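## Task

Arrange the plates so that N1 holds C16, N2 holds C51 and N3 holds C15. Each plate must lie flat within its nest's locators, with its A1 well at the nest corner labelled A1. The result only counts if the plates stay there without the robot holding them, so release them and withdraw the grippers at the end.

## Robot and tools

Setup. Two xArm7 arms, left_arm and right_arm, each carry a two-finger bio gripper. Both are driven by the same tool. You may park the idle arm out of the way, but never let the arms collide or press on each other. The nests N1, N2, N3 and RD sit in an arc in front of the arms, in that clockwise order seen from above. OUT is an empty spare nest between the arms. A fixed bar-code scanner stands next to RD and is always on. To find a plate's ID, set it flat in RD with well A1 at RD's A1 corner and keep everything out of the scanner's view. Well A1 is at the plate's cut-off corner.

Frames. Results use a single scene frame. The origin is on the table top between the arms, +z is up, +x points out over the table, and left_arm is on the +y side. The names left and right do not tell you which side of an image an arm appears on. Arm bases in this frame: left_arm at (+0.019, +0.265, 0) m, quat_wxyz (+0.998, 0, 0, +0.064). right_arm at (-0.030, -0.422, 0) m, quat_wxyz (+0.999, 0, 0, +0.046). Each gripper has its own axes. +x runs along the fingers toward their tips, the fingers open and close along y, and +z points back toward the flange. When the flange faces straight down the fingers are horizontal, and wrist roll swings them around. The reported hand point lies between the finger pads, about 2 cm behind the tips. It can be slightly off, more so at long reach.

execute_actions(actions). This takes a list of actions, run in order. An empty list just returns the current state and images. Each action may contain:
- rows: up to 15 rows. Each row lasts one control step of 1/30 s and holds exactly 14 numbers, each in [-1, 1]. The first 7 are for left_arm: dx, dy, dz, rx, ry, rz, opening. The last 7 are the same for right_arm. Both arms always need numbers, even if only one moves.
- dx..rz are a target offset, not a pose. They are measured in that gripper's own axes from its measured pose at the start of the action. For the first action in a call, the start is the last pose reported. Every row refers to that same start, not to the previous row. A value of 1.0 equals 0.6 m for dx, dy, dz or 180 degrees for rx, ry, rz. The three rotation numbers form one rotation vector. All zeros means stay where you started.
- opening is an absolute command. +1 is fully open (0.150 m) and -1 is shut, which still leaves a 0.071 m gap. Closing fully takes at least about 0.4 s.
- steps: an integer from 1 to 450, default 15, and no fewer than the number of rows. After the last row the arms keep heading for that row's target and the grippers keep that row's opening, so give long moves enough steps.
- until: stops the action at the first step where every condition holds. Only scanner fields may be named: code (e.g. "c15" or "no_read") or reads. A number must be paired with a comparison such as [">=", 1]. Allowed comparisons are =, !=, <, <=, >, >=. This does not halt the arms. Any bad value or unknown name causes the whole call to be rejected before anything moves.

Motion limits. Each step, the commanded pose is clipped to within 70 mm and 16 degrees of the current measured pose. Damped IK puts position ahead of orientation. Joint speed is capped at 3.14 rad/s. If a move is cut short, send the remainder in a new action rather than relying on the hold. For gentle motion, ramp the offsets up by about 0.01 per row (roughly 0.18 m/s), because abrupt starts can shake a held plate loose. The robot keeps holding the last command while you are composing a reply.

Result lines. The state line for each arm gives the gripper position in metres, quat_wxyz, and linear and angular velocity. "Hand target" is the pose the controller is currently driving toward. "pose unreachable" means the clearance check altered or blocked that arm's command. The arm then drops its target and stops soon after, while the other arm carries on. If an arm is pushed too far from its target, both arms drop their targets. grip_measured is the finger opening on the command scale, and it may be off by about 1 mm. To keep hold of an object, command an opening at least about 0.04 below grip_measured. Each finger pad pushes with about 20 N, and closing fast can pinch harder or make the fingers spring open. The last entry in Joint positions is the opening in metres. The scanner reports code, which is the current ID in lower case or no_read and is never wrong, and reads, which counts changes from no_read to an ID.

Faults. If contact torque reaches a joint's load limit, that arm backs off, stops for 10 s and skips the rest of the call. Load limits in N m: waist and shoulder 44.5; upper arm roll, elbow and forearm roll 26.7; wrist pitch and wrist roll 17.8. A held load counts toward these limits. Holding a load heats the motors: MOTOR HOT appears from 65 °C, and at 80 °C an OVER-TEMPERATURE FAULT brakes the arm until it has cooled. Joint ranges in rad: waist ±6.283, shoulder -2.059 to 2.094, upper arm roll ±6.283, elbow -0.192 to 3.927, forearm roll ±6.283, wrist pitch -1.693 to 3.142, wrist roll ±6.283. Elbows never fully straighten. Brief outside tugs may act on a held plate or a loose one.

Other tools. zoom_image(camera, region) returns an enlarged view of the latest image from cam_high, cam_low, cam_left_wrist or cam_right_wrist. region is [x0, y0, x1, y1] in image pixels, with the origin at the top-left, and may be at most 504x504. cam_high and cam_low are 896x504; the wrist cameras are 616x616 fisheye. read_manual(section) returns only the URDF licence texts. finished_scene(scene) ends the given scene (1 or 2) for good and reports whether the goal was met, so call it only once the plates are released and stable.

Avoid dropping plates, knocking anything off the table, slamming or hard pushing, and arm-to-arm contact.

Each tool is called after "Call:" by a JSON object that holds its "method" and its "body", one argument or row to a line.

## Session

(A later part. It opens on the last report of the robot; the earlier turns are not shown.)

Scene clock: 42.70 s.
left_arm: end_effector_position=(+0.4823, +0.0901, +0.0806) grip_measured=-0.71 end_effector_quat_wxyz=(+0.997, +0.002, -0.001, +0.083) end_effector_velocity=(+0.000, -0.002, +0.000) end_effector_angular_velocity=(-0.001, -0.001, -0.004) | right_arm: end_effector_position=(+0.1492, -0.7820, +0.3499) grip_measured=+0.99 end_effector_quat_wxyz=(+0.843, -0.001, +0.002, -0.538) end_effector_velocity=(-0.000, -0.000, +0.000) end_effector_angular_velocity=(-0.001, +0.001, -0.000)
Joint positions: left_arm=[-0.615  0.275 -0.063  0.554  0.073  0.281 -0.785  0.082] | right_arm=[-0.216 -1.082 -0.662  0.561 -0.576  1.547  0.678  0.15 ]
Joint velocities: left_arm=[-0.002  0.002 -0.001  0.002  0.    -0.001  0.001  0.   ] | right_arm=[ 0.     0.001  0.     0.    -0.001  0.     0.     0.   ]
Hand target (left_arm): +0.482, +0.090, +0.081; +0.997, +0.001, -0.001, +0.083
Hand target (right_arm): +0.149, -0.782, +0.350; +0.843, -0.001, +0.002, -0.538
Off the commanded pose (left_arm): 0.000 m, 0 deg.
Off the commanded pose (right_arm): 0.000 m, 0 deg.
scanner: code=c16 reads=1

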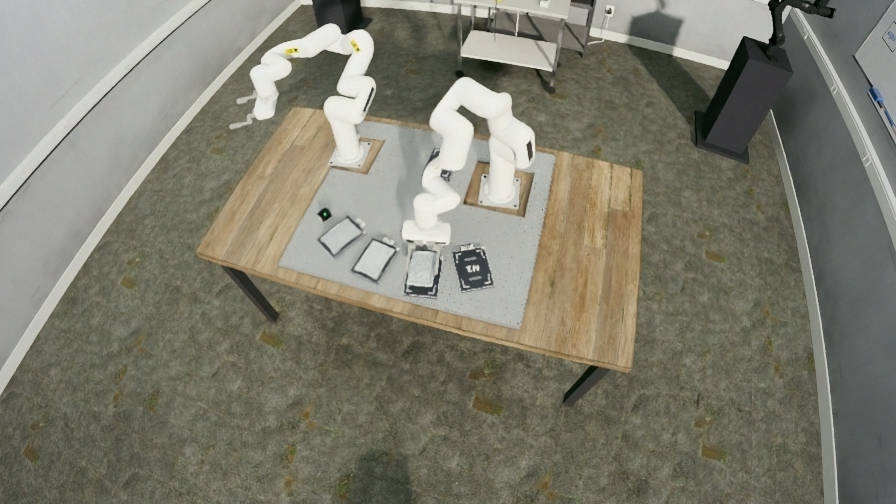

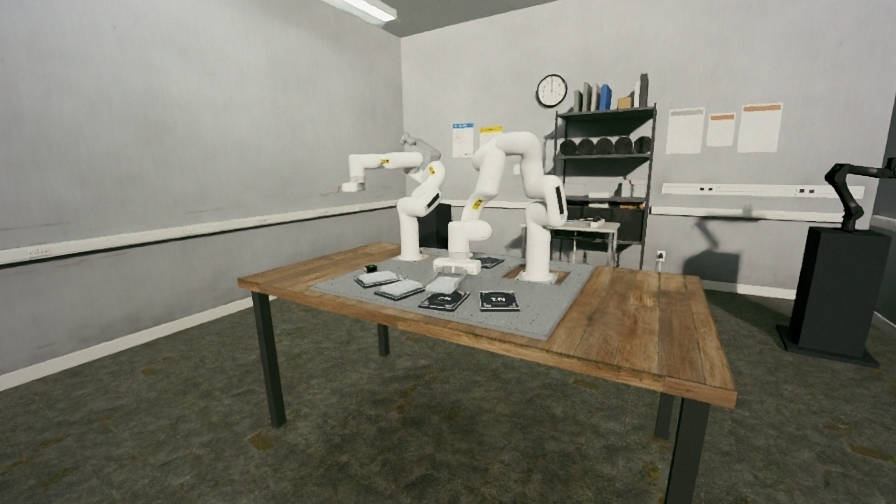

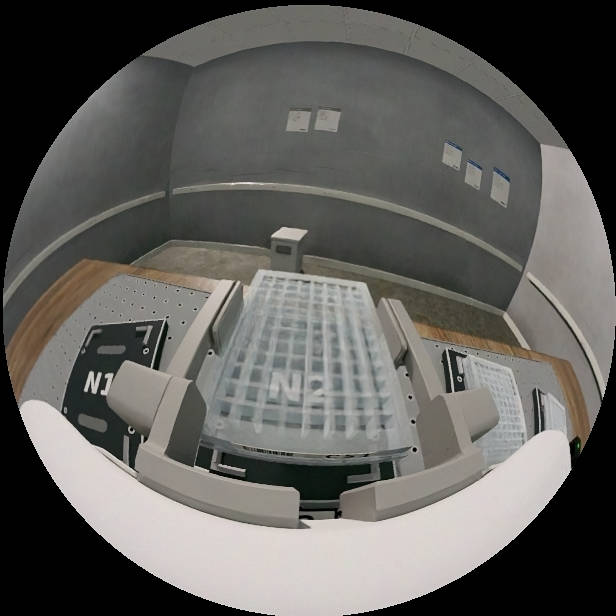

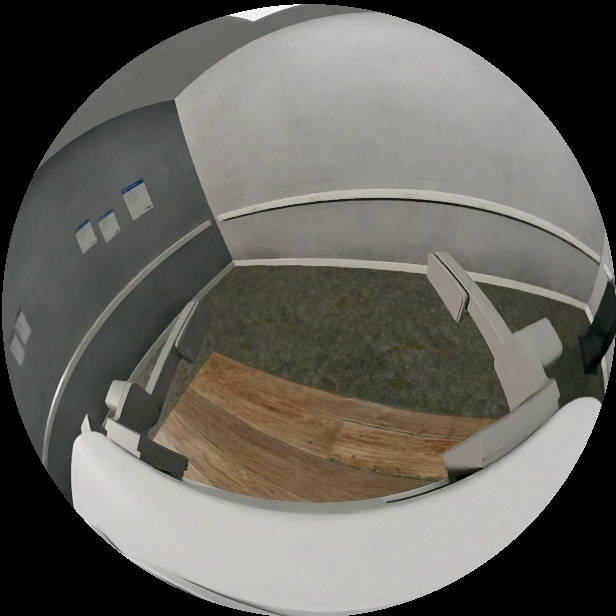

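Call:
{"method": "execute_actions", "body": {
  "actions": [
    {"rows": [[0.001,-0.001,-0.008,0,0,0,-0.8, 0,0,0,0,0,0,1],[0.0015,-0.002,-0.016,0,0,0,-0.8, 0,0,0,0,0,0,1],[0.0015,-0.002,-0.024,0,0,0,-0.8, 0,0,0,0,0,0,1],[0.0015,-0.002,-0.032,0,0,0,-0.8, 0,0,0,0,0,0,1],[0.0015,-0.002,-0.04,0,0,0,-0.8, 0,0,0,0,0,0,1],[0.0015,-0.002,-0.046,0,0,0,-0.8, 0,0,0,0,0,0,1],[0.0015,-0.002,-0.051,0,0,0,-0.8, 0,0,0,0,0,0,1],[0.0015,-0.002,-0.055,0,0,0,-0.8, 0,0,0,0,0,0,1],[0.0015,-0.002,-0.059,0,0,0,-0.8, 0,0,0,0,0,0,1],[0.0015,-0.002,-0.063,0,0,0,-0.8, 0,0,0,0,0,0,1],[0.0015,-0.002,-0.066,0,0,0,-0.8, 0,0,0,0,0,0,1]], "steps": 28}
  ]
}}

Scene clock: 43.80 s.
left_arm: end_effector_position=(+0.4837, +0.0895, +0.0413) grip_measured=-0.71 end_effector_quat_wxyz=(+0.996, +0.001, -0.001, +0.084) end_effector_velocity=(+0.000, +0.000, -0.001) end_effector_angular_velocity=(+0.000, +0.001, +0.000) | right_arm: end_effector_position=(+0.1492, -0.7820, +0.3499) grip_measured=+0.99 end_effector_quat_wxyz=(+0.843, -0.001, +0.002, -0.538) end_effector_velocity=(+0.000, +0.000, -0.000) end_effector_angular_velocity=(-0.000, -0.000, +0.001)
Joint positions: left_arm=[-0.637  0.423 -0.034  0.587  0.102  0.166 -0.81   0.082] | right_arm=[-0.216 -1.082 -0.662  0.561 -0.576  1.547  0.678  0.15 ]
Joint velocities: left_arm=[ 0.001  0.002 -0.     0.001  0.001 -0.001 -0.    -0.   ] | right_arm=[ 0.     0.    -0.    -0.     0.    -0.001 -0.001 -0.   ]
Hand target (left_arm): +0.484, +0.089, +0.041; +0.997, +0.001, -0.001, +0.083
Hand target (right_arm): +0.149, -0.782, +0.350; +0.843, -0.001, +0.002, -0.538
Off the commanded pose (left_arm): 0.001 m, 0 deg.
Off the commanded pose (right_arm): 0.000 m, 0 deg.
scanner: code=c16 reads=1

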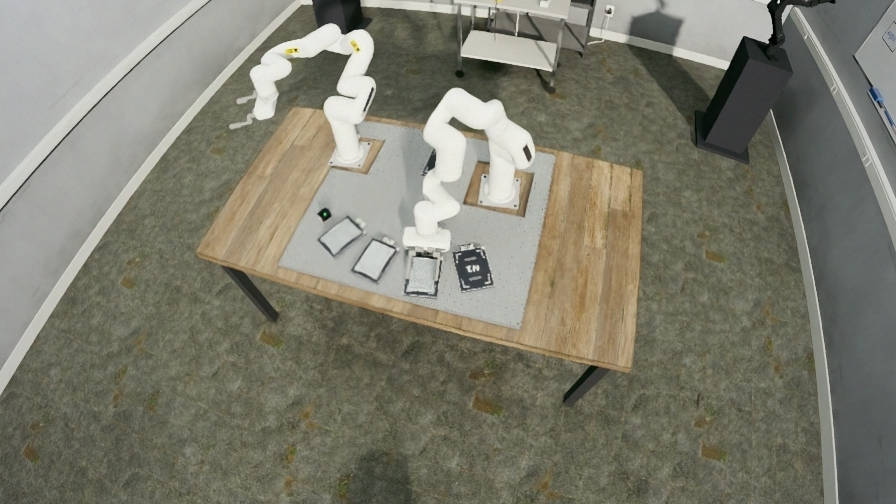

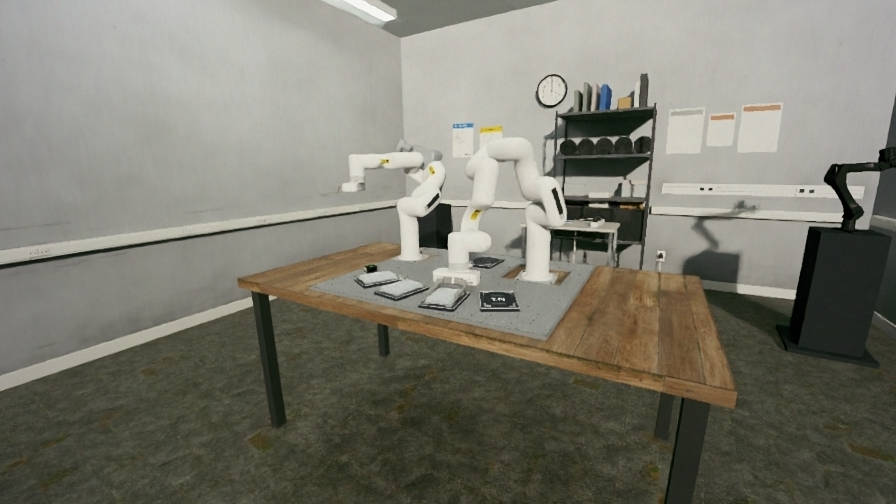

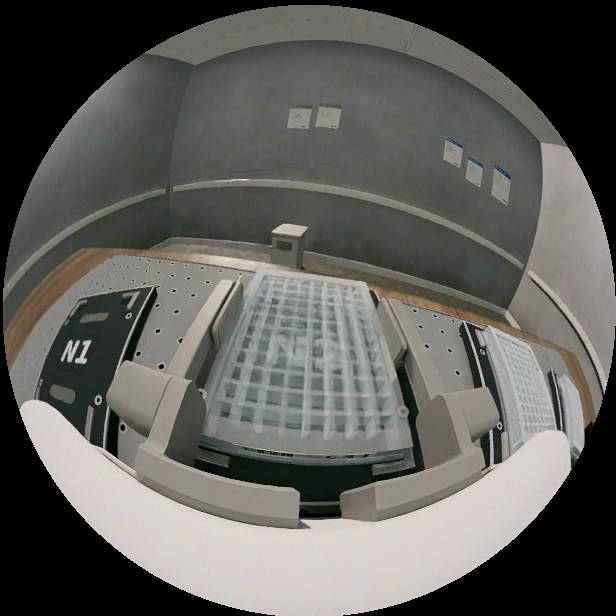

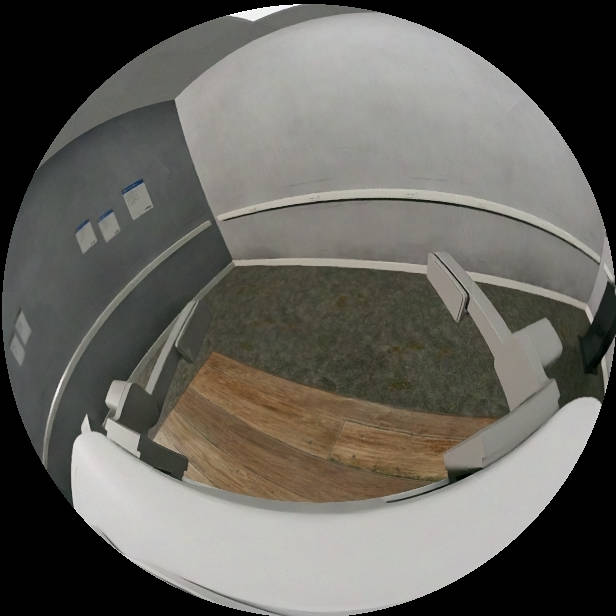

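Call:
{"method": "execute_actions", "body": {
  "actions": [
    {"rows": [[0,0,0,0,0,0,-0.6, 0,0,0,0,0,0,1],[0,0,0,0,0,0,-0.3, 0,0,0,0,0,0,1]], "steps": 12},
    {"rows": [[0,0,0.03,0,0,0,-0.3, 0,0,0,0,0,0,1],[0,0,0.06,0,0,0,-0.3, 0,0,0,0,0,0,1],[0,0,0.1,0,0,0,-0.3, 0,0,0,0,0,0,1]], "steps": 18}
  ]
}}

Scene clock: 44.93 s.
left_arm: end_effector_position=(+0.4831, +0.0894, +0.1004) grip_measured=-0.30 end_effector_quat_wxyz=(+0.997, +0.002, -0.000, +0.083) end_effector_velocity=(+0.002, -0.002, +0.004) end_effector_angular_velocity=(-0.005, -0.008, -0.001) | right_arm: end_effector_position=(+0.1492, -0.7820, +0.3499) grip_measured=+0.99 end_effector_quat_wxyz=(+0.843, -0.001, +0.002, -0.538) end_effector_velocity=(-0.000, -0.000, +0.000) end_effector_angular_velocity=(-0.001, -0.001, -0.002)
Joint positions: left_arm=[-0.611  0.207 -0.072  0.551  0.053  0.347 -0.771  0.099] | right_arm=[-0.216 -1.082 -0.662  0.561 -0.576  1.547  0.678  0.15 ]
Joint velocities: left_arm=[ 0.001 -0.006 -0.001  0.004 -0.001  0.001  0.002  0.   ] | right_arm=[ 0.    -0.001  0.     0.    -0.001 -0.001  0.002 -0.   ]
Hand target (left_arm): +0.483, +0.089, +0.101; +0.997, +0.001, -0.001, +0.083
Hand target (right_arm): +0.149, -0.782, +0.350; +0.843, -0.001, +0.002, -0.538
Off the commanded pose (left_arm): 0.001 m, 0 deg.
Off the commanded pose (right_arm): 0.000 m, 0 deg.
scanner: code=c16 reads=1

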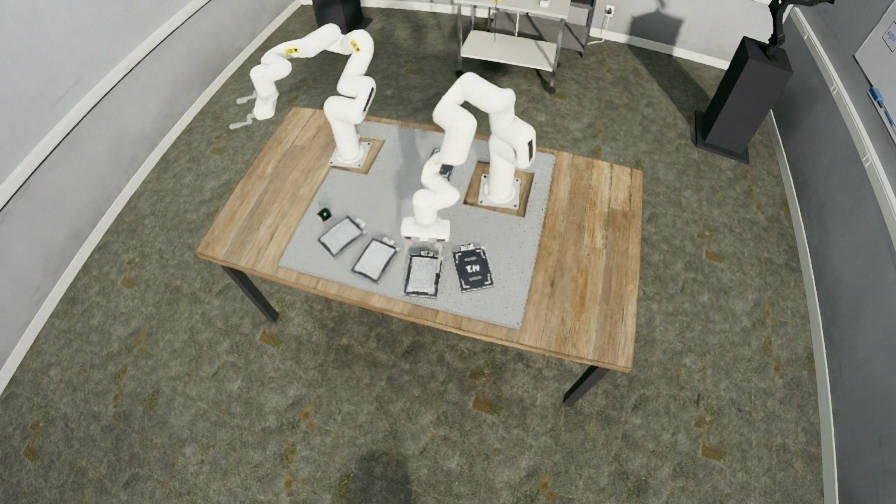

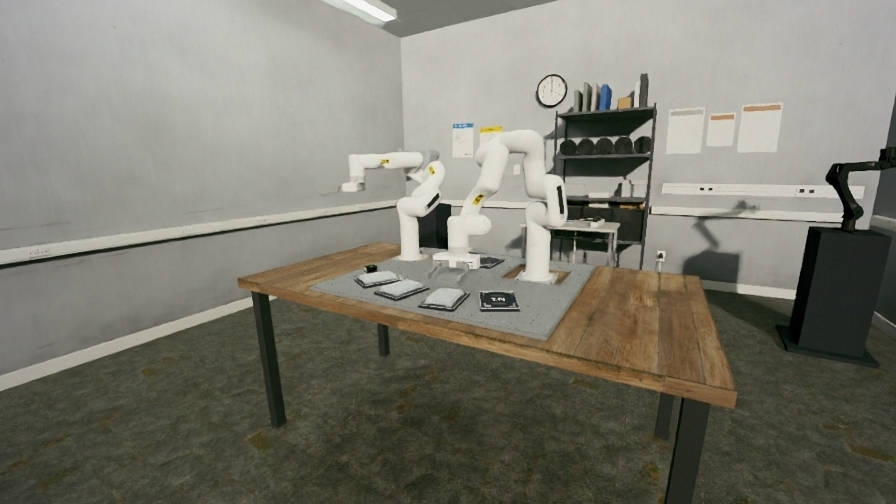

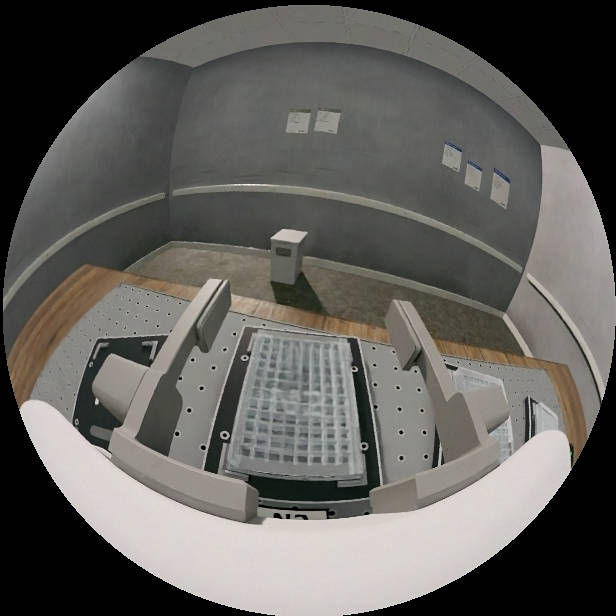

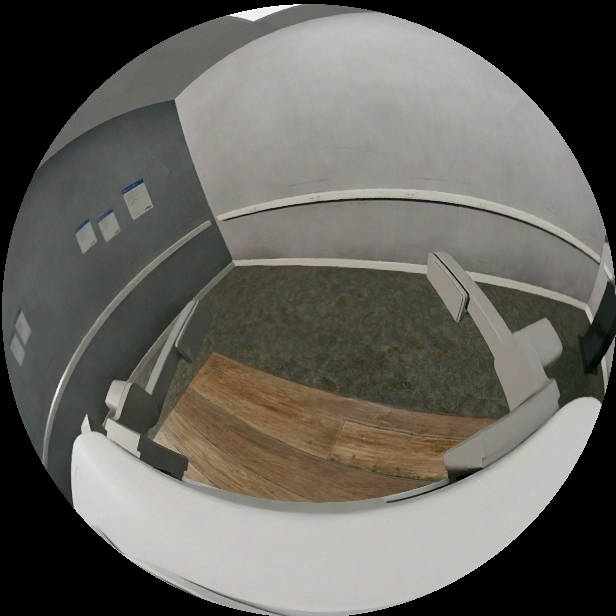

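Call:
{"method": "zoom_image", "body": {
  "camera": "cam_left_wrist",
  "region": [195, 315, 395, 500]
}}

Region (195, 315, 395, 500) of cam_left_wrist's 616x616 image, scaled by 2.520, with more detail than that image has; it fills the top 466 rows of this view, and the rest is white.

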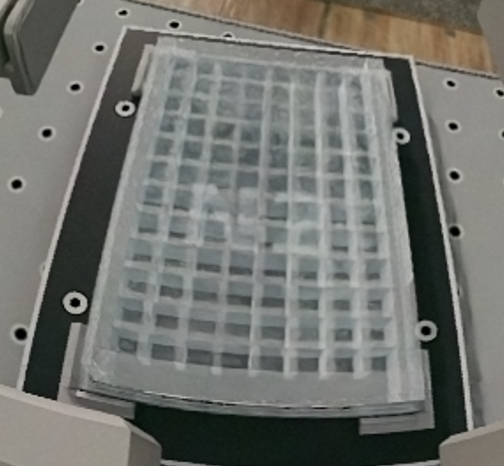

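Call:
{"method": "execute_actions", "body": {
  "actions": [
    {"rows": [[-0.2272,-0.5627,0,0,0,-0.2138,-0.3, 0,0,0,0,0,0,1]], "steps": 45},
    {"rows": [[0,0,-0.07,0,0,0,-0.3, 0,0,0,0,0,0,1]], "steps": 20}
  ]
}}

Scene clock: 47.33 s.
left_arm: end_effector_position=(+0.4063, -0.2658, +0.0578) grip_measured=-0.30 end_effector_quat_wxyz=(+0.968, +0.003, -0.000, -0.250) end_effector_velocity=(-0.001, -0.000, -0.002) end_effector_angular_velocity=(+0.001, +0.002, -0.001) | right_arm: end_effector_position=(+0.1492, -0.7820, +0.3499) grip_measured=+0.99 end_effector_quat_wxyz=(+0.843, -0.001, +0.002, -0.538) end_effector_velocity=(-0.000, -0.000, +0.000) end_effector_angular_velocity=(+0.000, -0.000, -0.001)
Joint positions: left_arm=[-0.951  0.669 -0.232  1.157  0.298  0.524 -0.763  0.099] | right_arm=[-0.216 -1.082 -0.662  0.561 -0.576  1.547  0.678  0.15 ]
Joint velocities: left_arm=[-0.001  0.004 -0.     0.001  0.    -0.    -0.    -0.   ] | right_arm=[-0.     0.    -0.     0.     0.     0.     0.001 -0.   ]
Hand target (left_arm): +0.406, -0.266, +0.058; +0.968, +0.003, -0.000, -0.250
Hand target (right_arm): +0.149, -0.782, +0.350; +0.843, -0.001, +0.002, -0.538
Off the commanded pose (left_arm): 0.000 m, 0 deg.
Off the commanded pose (right_arm): 0.000 m, 0 deg.
scanner: code=c16 reads=1

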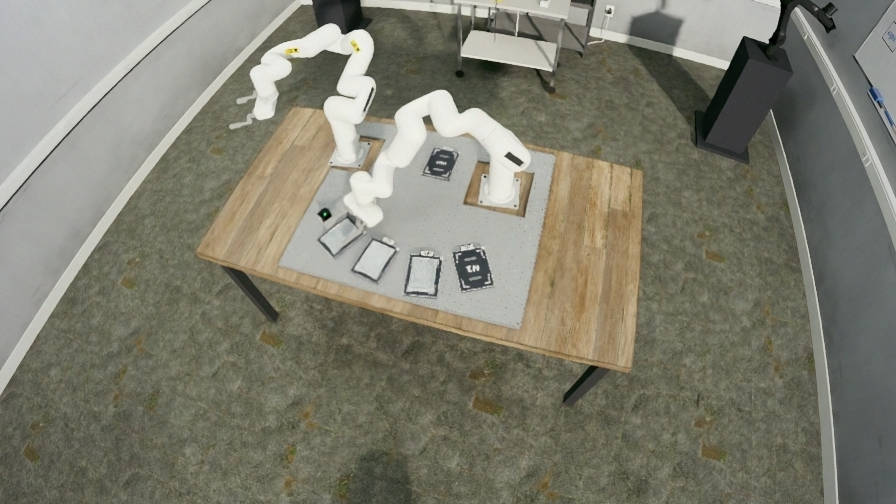

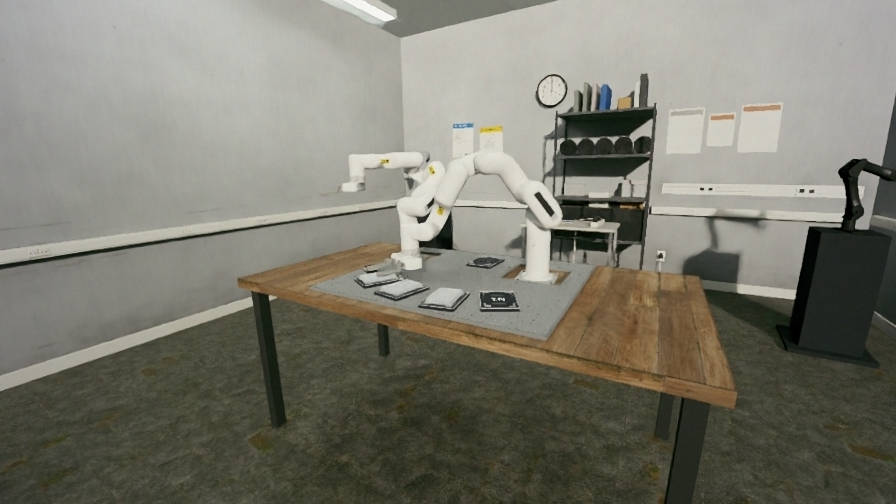

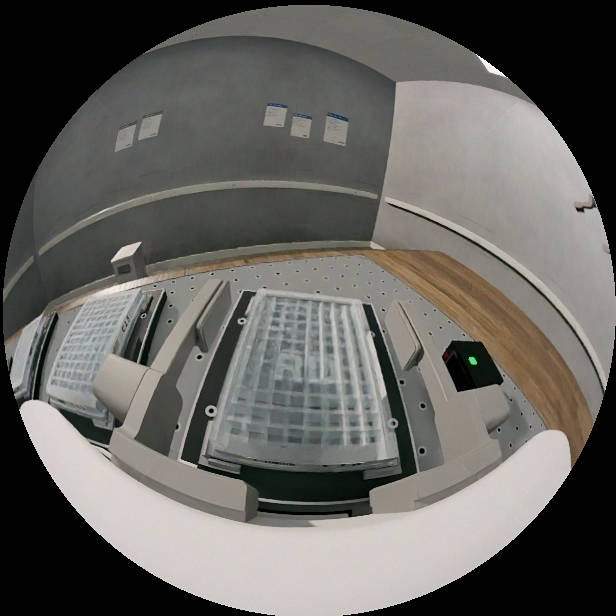

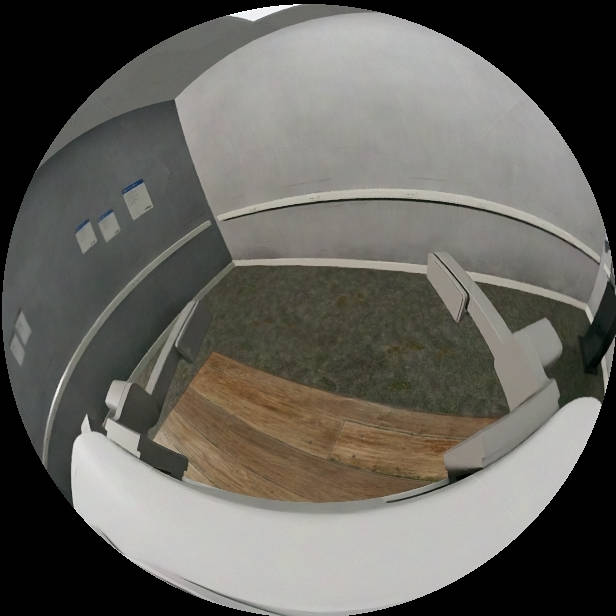

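Call:
{"method": "execute_actions", "body": {
  "actions": [
    {"rows": [[-0.0023,-0.0018,-0.0295,-0.002,0,0,-0.3, 0,0,0,0,0,0,1]], "steps": 22},
    {"rows": [[0,0,0,0,0,0,-0.4, 0,0,0,0,0,0,1],[0,0,0,0,0,0,-0.5, 0,0,0,0,0,0,1],[0,0,0,0,0,0,-0.55, 0,0,0,0,0,0,1],[0,0,0,0,0,0,-0.6, 0,0,0,0,0,0,1],[0,0,0,0,0,0,-0.65, 0,0,0,0,0,0,1],[0,0,0,0,0,0,-0.7, 0,0,0,0,0,0,1],[0,0,0,0,0,0,-0.75, 0,0,0,0,0,0,1],[0,0,0,0,0,0,-0.8, 0,0,0,0,0,0,1]], "steps": 25}
  ]
}}

Scene clock: 49.07 s.
left_arm: end_effector_position=(+0.4047, -0.2663, +0.0407) grip_measured=-0.72 end_effector_quat_wxyz=(+0.968, -0.001, +0.000, -0.250) end_effector_velocity=(-0.001, +0.000, -0.002) end_effector_angular_velocity=(+0.002, +0.002, -0.001) | right_arm: end_effector_position=(+0.1492, -0.7820, +0.3499) grip_measured=+0.99 end_effector_quat_wxyz=(+0.843, -0.001, +0.002, -0.538) end_effector_velocity=(-0.000, -0.000, +0.000) end_effector_angular_velocity=(-0.001, +0.000, -0.001)
Joint positions: left_arm=[-0.96   0.712 -0.221  1.166  0.31   0.485 -0.773  0.082] | right_arm=[-0.216 -1.082 -0.662  0.561 -0.576  1.547  0.678  0.15 ]
Joint velocities: left_arm=[-0.     0.003  0.    -0.     0.    -0.001  0.    -0.   ] | right_arm=[ 0.     0.    -0.     0.    -0.001 -0.     0.001 -0.   ]
Hand target (left_arm): +0.405, -0.266, +0.040; +0.968, -0.000, +0.000, -0.250
Hand target (right_arm): +0.149, -0.782, +0.350; +0.843, -0.001, +0.002, -0.538
Off the commanded pose (left_arm): 0.001 m, 0 deg.
Off the commanded pose (right_arm): 0.000 m, 0 deg.
scanner: code=no_read reads=1

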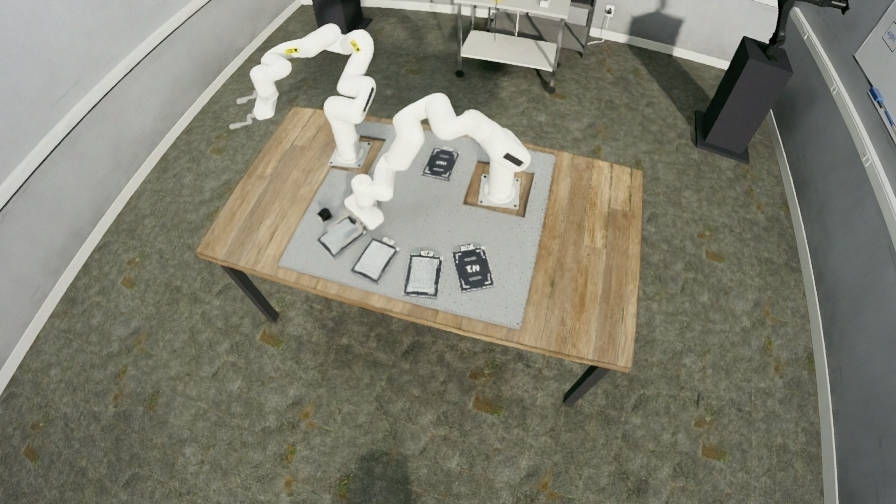

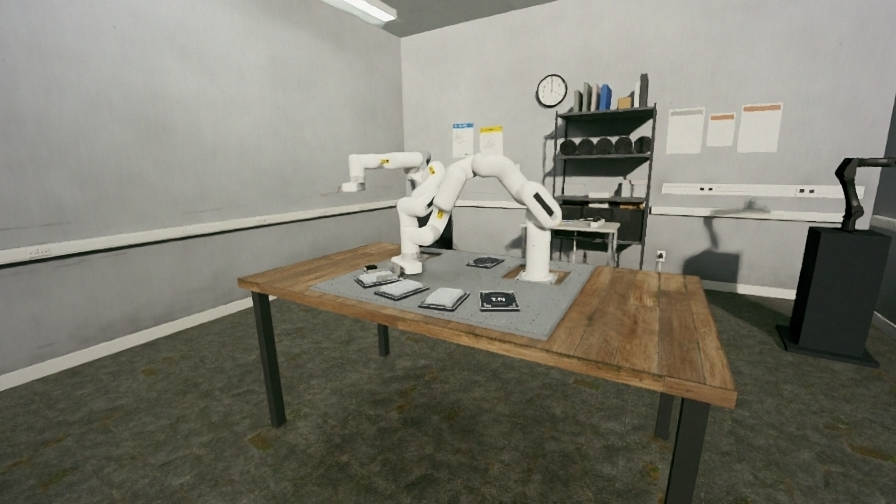

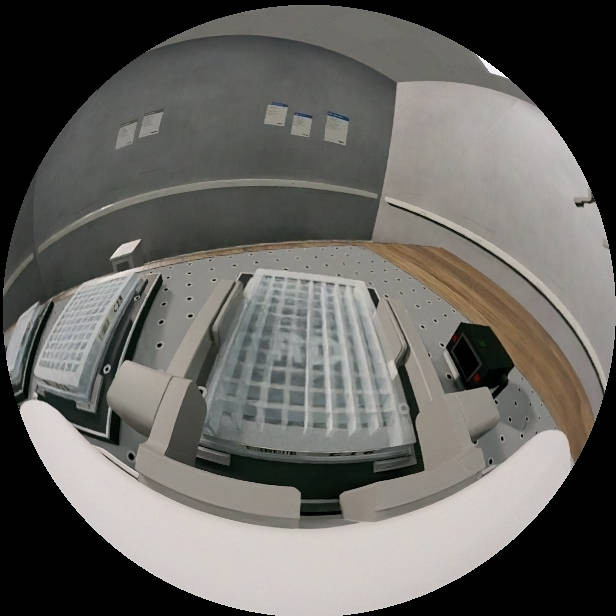

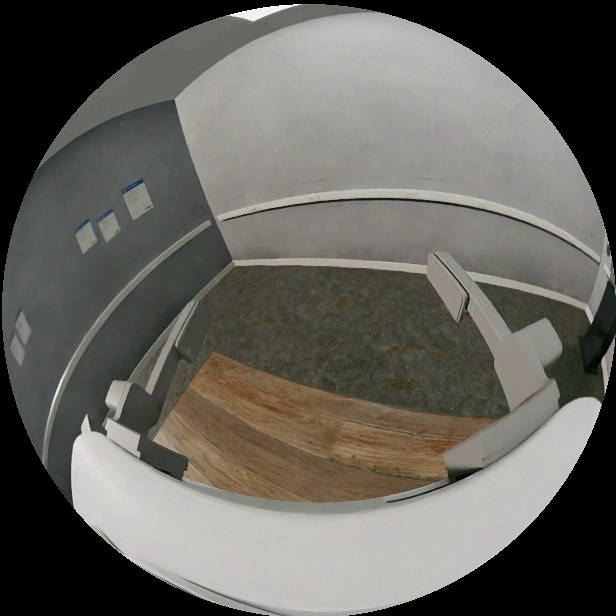

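Call:
{"method": "execute_actions", "body": {
  "actions": [
    {"rows": [[0,0,0.005,0,0,0,-0.8, 0,0,0,0,0,0,1],[0,0,0.01,0,0,0,-0.8, 0,0,0,0,0,0,1],[0,0,0.017,0,0,0,-0.8, 0,0,0,0,0,0,1],[0,0,0.025,0,0,0,-0.8, 0,0,0,0,0,0,1],[0,0,0.034,0,0,0,-0.8, 0,0,0,0,0,0,1],[0,0,0.044,0,0,0,-0.8, 0,0,0,0,0,0,1],[0,0,0.054,0,0,0,-0.8, 0,0,0,0,0,0,1],[0,0,0.064,0,0,0,-0.8, 0,0,0,0,0,0,1],[0,0,0.074,0,0,0,-0.8, 0,0,0,0,0,0,1],[0,0,0.082,0,0,0,-0.8, 0,0,0,0,0,0,1],[0,0,0.088,0,0,0,-0.8, 0,0,0,0,0,0,1]], "steps": 18},
    {"rows": [[-0.004,0.008,0,0,0,0.003,-0.8, 0,0,0,0,0,0,1],[-0.011,0.02,0,0,0,0.008,-0.8, 0,0,0,0,0,0,1],[-0.02,0.037,0,0,0,0.015,-0.8, 0,0,0,0,0,0,1],[-0.029,0.053,0,0,0,0.022,-0.8, 0,0,0,0,0,0,1],[-0.038,0.07,0,0,0,0.029,-0.8, 0,0,0,0,0,0,1],[-0.047,0.086,0,0,0,0.036,-0.8, 0,0,0,0,0,0,1],[-0.056,0.103,0,0,0,0.043,-0.8, 0,0,0,0,0,0,1],[-0.064,0.119,0,0,0,0.05,-0.8, 0,0,0,0,0,0,1],[-0.073,0.136,0,0,0,0.057,-0.8, 0,0,0,0,0,0,1],[-0.082,0.152,0,0,0,0.0637,-0.8, 0,0,0,0,0,0,1]], "steps": 15},
    {"rows": [[-0.005,0.017,0,0,0,0.006,-0.8, 0,0,0,0,0,0,1],[-0.01,0.033,0,0,0,0.013,-0.8, 0,0,0,0,0,0,1],[-0.015,0.05,0,0,0,0.019,-0.8, 0,0,0,0,0,0,1],[-0.02,0.066,0,0,0,0.025,-0.8, 0,0,0,0,0,0,1],[-0.025,0.083,0,0,0,0.032,-0.8, 0,0,0,0,0,0,1],[-0.03,0.099,0,0,0,0.038,-0.8, 0,0,0,0,0,0,1],[-0.035,0.116,0,0,0,0.045,-0.8, 0,0,0,0,0,0,1],[-0.04,0.132,0,0,0,0.051,-0.8, 0,0,0,0,0,0,1],[-0.045,0.149,0,0,0,0.057,-0.8, 0,0,0,0,0,0,1],[-0.05,0.165,0,0,0,0.0637,-0.8, 0,0,0,0,0,0,1]], "steps": 15},
    {"rows": [[-0.002,0.017,0,0,0,0.006,-0.8, 0,0,0,0,0,0,1],[-0.003,0.034,0,0,0,0.013,-0.8, 0,0,0,0,0,0,1],[-0.005,0.052,0,0,0,0.019,-0.8, 0,0,0,0,0,0,1],[-0.006,0.069,0,0,0,0.025,-0.8, 0,0,0,0,0,0,1],[-0.008,0.086,0,0,0,0.032,-0.8, 0,0,0,0,0,0,1],[-0.01,0.103,0,0,0,0.038,-0.8, 0,0,0,0,0,0,1],[-0.011,0.12,0,0,0,0.045,-0.8, 0,0,0,0,0,0,1],[-0.013,0.138,0,0,0,0.051,-0.8, 0,0,0,0,0,0,1],[-0.015,0.155,0,0,0,0.057,-0.8, 0,0,0,0,0,0,1],[-0.016,0.172,0,0,0,0.0637,-0.8, 0,0,0,0,0,0,1]], "steps": 15},
    {"rows": [[0.002,0.017,0,0,0,0.006,-0.8, 0,0,0,0,0,0,1],[0.004,0.034,0,0,0,0.013,-0.8, 0,0,0,0,0,0,1],[0.005,0.052,0,0,0,0.019,-0.8, 0,0,0,0,0,0,1],[0.007,0.069,0,0,0,0.025,-0.8, 0,0,0,0,0,0,1],[0.009,0.086,0,0,0,0.032,-0.8, 0,0,0,0,0,0,1],[0.011,0.103,0,0,0,0.038,-0.8, 0,0,0,0,0,0,1],[0.013,0.12,0,0,0,0.045,-0.8, 0,0,0,0,0,0,1],[0.015,0.138,0,0,0,0.051,-0.8, 0,0,0,0,0,0,1],[0.016,0.155,0,0,0,0.057,-0.8, 0,0,0,0,0,0,1],[0.018,0.172,0,0,0,0.0637,-0.8, 0,0,0,0,0,0,1]], "steps": 15},
    {"rows": [[0.005,0.016,0,0,0,0.006,-0.8, 0,0,0,0,0,0,1],[0.01,0.033,0,0,0,0.013,-0.8, 0,0,0,0,0,0,1],[0.016,0.049,0,0,0,0.019,-0.8, 0,0,0,0,0,0,1],[0.021,0.066,0,0,0,0.025,-0.8, 0,0,0,0,0,0,1],[0.026,0.082,0,0,0,0.032,-0.8, 0,0,0,0,0,0,1],[0.031,0.099,0,0,0,0.038,-0.8, 0,0,0,0,0,0,1],[0.036,0.115,0,0,0,0.045,-0.8, 0,0,0,0,0,0,1],[0.042,0.132,0,0,0,0.051,-0.8, 0,0,0,0,0,0,1],[0.047,0.15,0,0,0,0.058,-0.8, 0,0,0,0,0,0,1],[0.052,0.165,0,0,0,0.0637,-0.8, 0,0,0,0,0,0,1]], "steps": 28}
  ]
}}

Scene clock: 53.57 s.
left_arm: end_effector_position=(+0.4092, +0.2517, +0.0896) grip_measured=-0.72 end_effector_quat_wxyz=(+0.969, +0.003, +0.002, +0.247) end_effector_velocity=(-0.000, +0.001, -0.000) end_effector_angular_velocity=(+0.000, +0.001, +0.001) | right_arm: end_effector_position=(+0.1492, -0.7820, +0.3499) grip_measured=+0.99 end_effector_quat_wxyz=(+0.843, -0.001, +0.002, -0.538) end_effector_velocity=(+0.000, +0.000, -0.000) end_effector_angular_velocity=(+0.000, +0.000, +0.001)
Joint positions: left_arm=[-0.498  0.019  0.055  0.207  0.01   0.195 -0.824  0.082] | right_arm=[-0.216 -1.082 -0.662  0.561 -0.576  1.547  0.678  0.15 ]
Joint velocities: left_arm=[ 0.     0.     0.001 -0.001 -0.     0.     0.001  0.   ] | right_arm=[ 0.001  0.     0.    -0.     0.    -0.    -0.    -0.   ]
Hand target (left_arm): +0.409, +0.252, +0.090; +0.969, +0.003, +0.002, +0.247
Hand target (right_arm): +0.149, -0.782, +0.350; +0.843, -0.001, +0.002, -0.538
Off the commanded pose (left_arm): 0.001 m, 0 deg.
Off the commanded pose (right_arm): 0.000 m, 0 deg.
scanner: code=no_read reads=1

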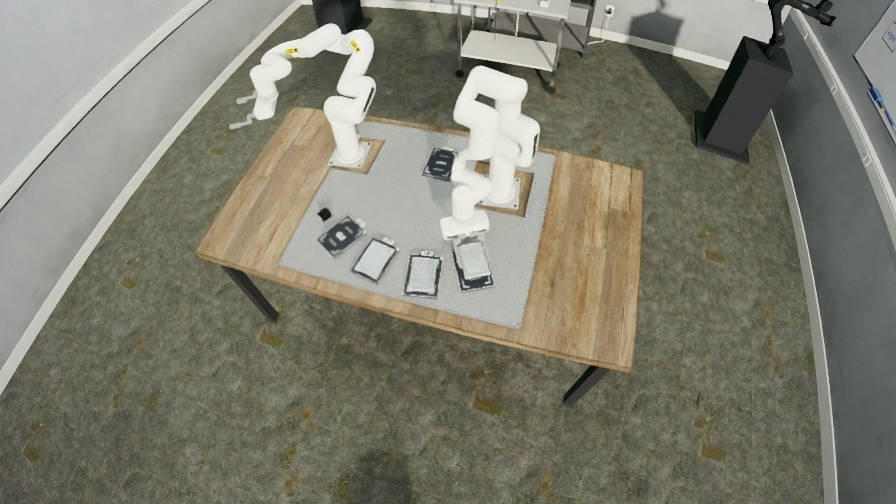

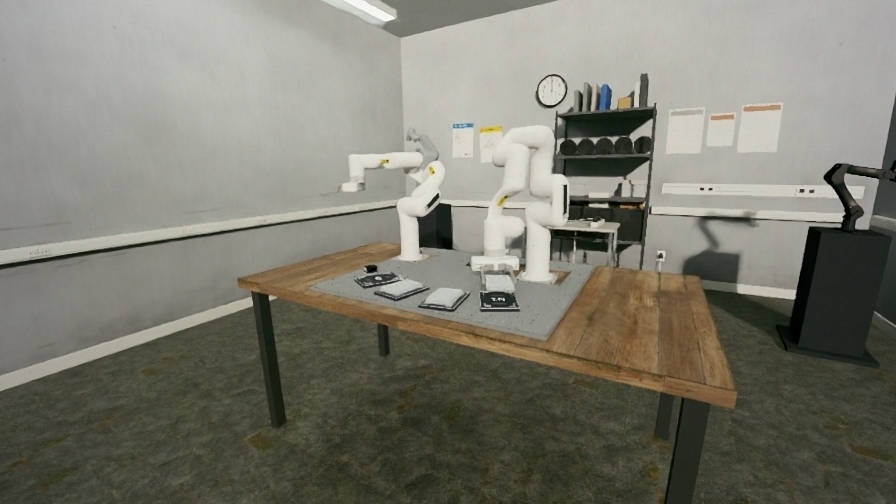

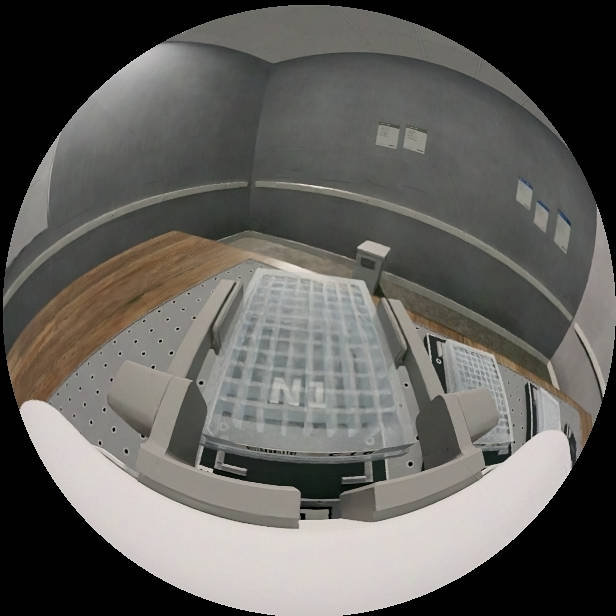

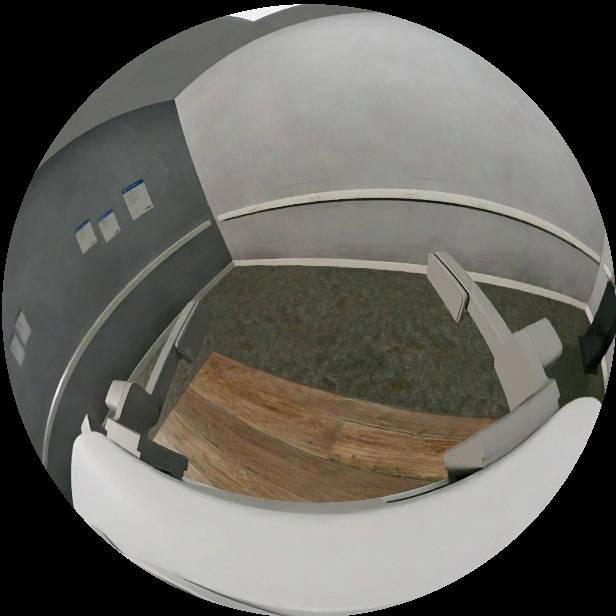

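Call:
{"method": "execute_actions", "body": {
  "actions": [
    {"rows": [[0.001,0,-0.008,-0.001,-0.0004,-0.0006,-0.8, 0,0,0,0,0,0,1],[0.0026,-0.0005,-0.017,-0.0022,-0.0008,-0.0013,-0.8, 0,0,0,0,0,0,1],[0.0026,-0.0005,-0.026,-0.0022,-0.0008,-0.0013,-0.8, 0,0,0,0,0,0,1],[0.0026,-0.0005,-0.035,-0.0022,-0.0008,-0.0013,-0.8, 0,0,0,0,0,0,1],[0.0026,-0.0005,-0.044,-0.0022,-0.0008,-0.0013,-0.8, 0,0,0,0,0,0,1],[0.0026,-0.0005,-0.052,-0.0022,-0.0008,-0.0013,-0.8, 0,0,0,0,0,0,1],[0.0026,-0.0005,-0.059,-0.0022,-0.0008,-0.0013,-0.8, 0,0,0,0,0,0,1],[0.0026,-0.0005,-0.065,-0.0022,-0.0008,-0.0013,-0.8, 0,0,0,0,0,0,1],[0.0026,-0.0005,-0.07,-0.0022,-0.0008,-0.0013,-0.8, 0,0,0,0,0,0,1],[0.0026,-0.0005,-0.074,-0.0022,-0.0008,-0.0013,-0.8, 0,0,0,0,0,0,1],[0.0026,-0.0005,-0.078,-0.0022,-0.0008,-0.0013,-0.8, 0,0,0,0,0,0,1],[0.0026,-0.0005,-0.081,-0.0022,-0.0008,-0.0013,-0.8, 0,0,0,0,0,0,1]], "steps": 30}
  ]
}}

Scene clock: 54.83 s.
left_arm: end_effector_position=(+0.4108, +0.2522, +0.0415) grip_measured=-0.72 end_effector_quat_wxyz=(+0.970, -0.000, -0.000, +0.245) end_effector_velocity=(+0.000, +0.000, +0.000) end_effector_angular_velocity=(-0.000, -0.001, +0.001) | right_arm: end_effector_position=(+0.1492, -0.7820, +0.3499) grip_measured=+0.99 end_effector_quat_wxyz=(+0.843, -0.001, +0.002, -0.538) end_effector_velocity=(+0.000, +0.000, -0.000) end_effector_angular_velocity=(+0.001, +0.000, +0.001)
Joint positions: left_arm=[-0.443  0.288 -0.007  0.25  -0.045 -0.038 -0.772  0.082] | right_arm=[-0.216 -1.082 -0.662  0.561 -0.576  1.547  0.678  0.15 ]
Joint velocities: left_arm=[ 0.001  0.001 -0.     0.001  0.    -0.001 -0.    -0.   ] | right_arm=[ 0.001 -0.     0.    -0.001  0.001  0.001  0.     0.   ]
Hand target (left_arm): +0.411, +0.252, +0.041; +0.970, -0.000, +0.000, +0.245
Hand target (right_arm): +0.149, -0.782, +0.350; +0.843, -0.001, +0.002, -0.538
Off the commanded pose (left_arm): 0.001 m, 0 deg.
Off the commanded pose (right_arm): 0.000 m, 0 deg.
scanner: code=no_read reads=1

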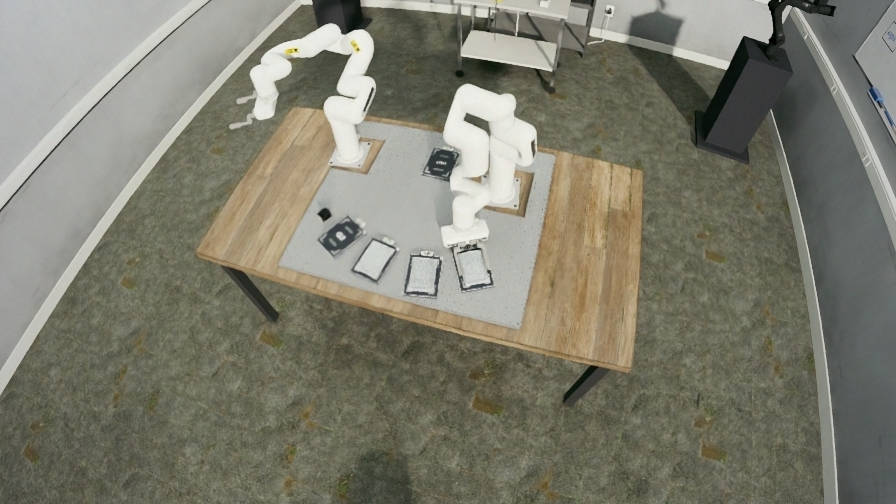

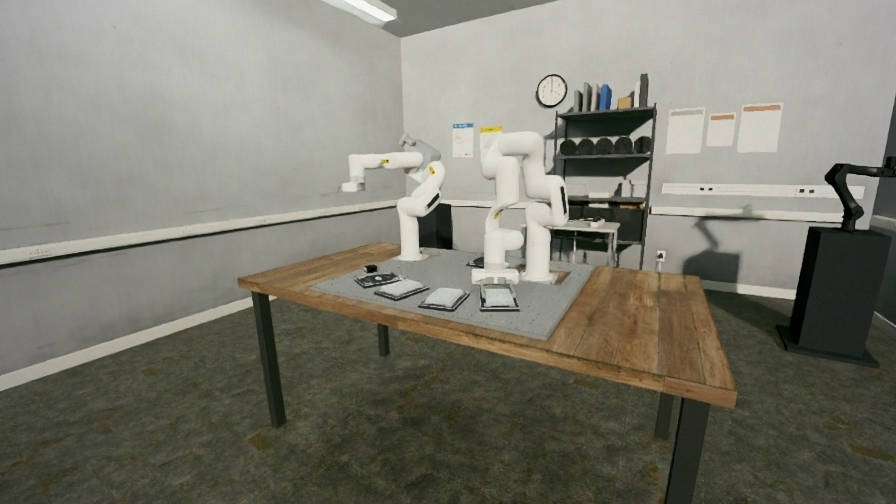

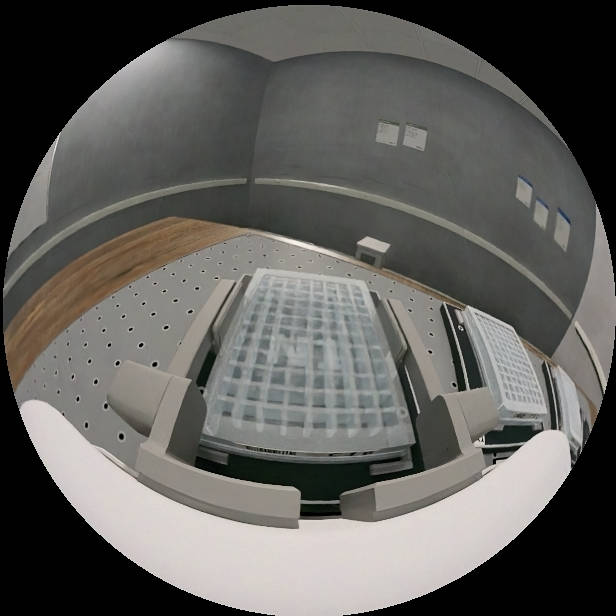

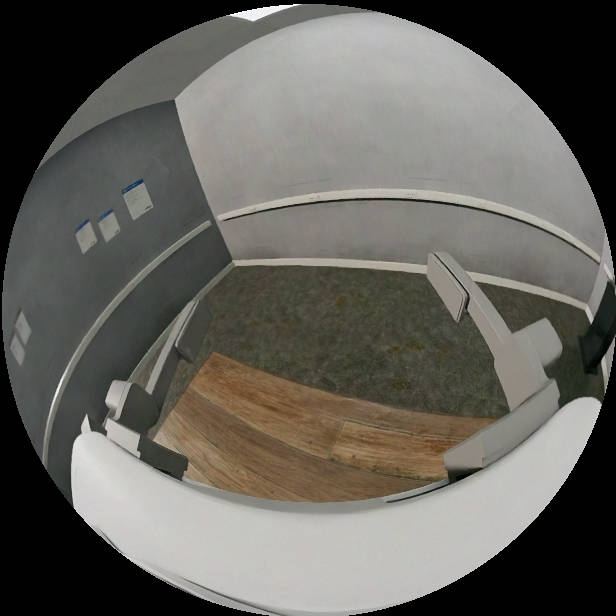

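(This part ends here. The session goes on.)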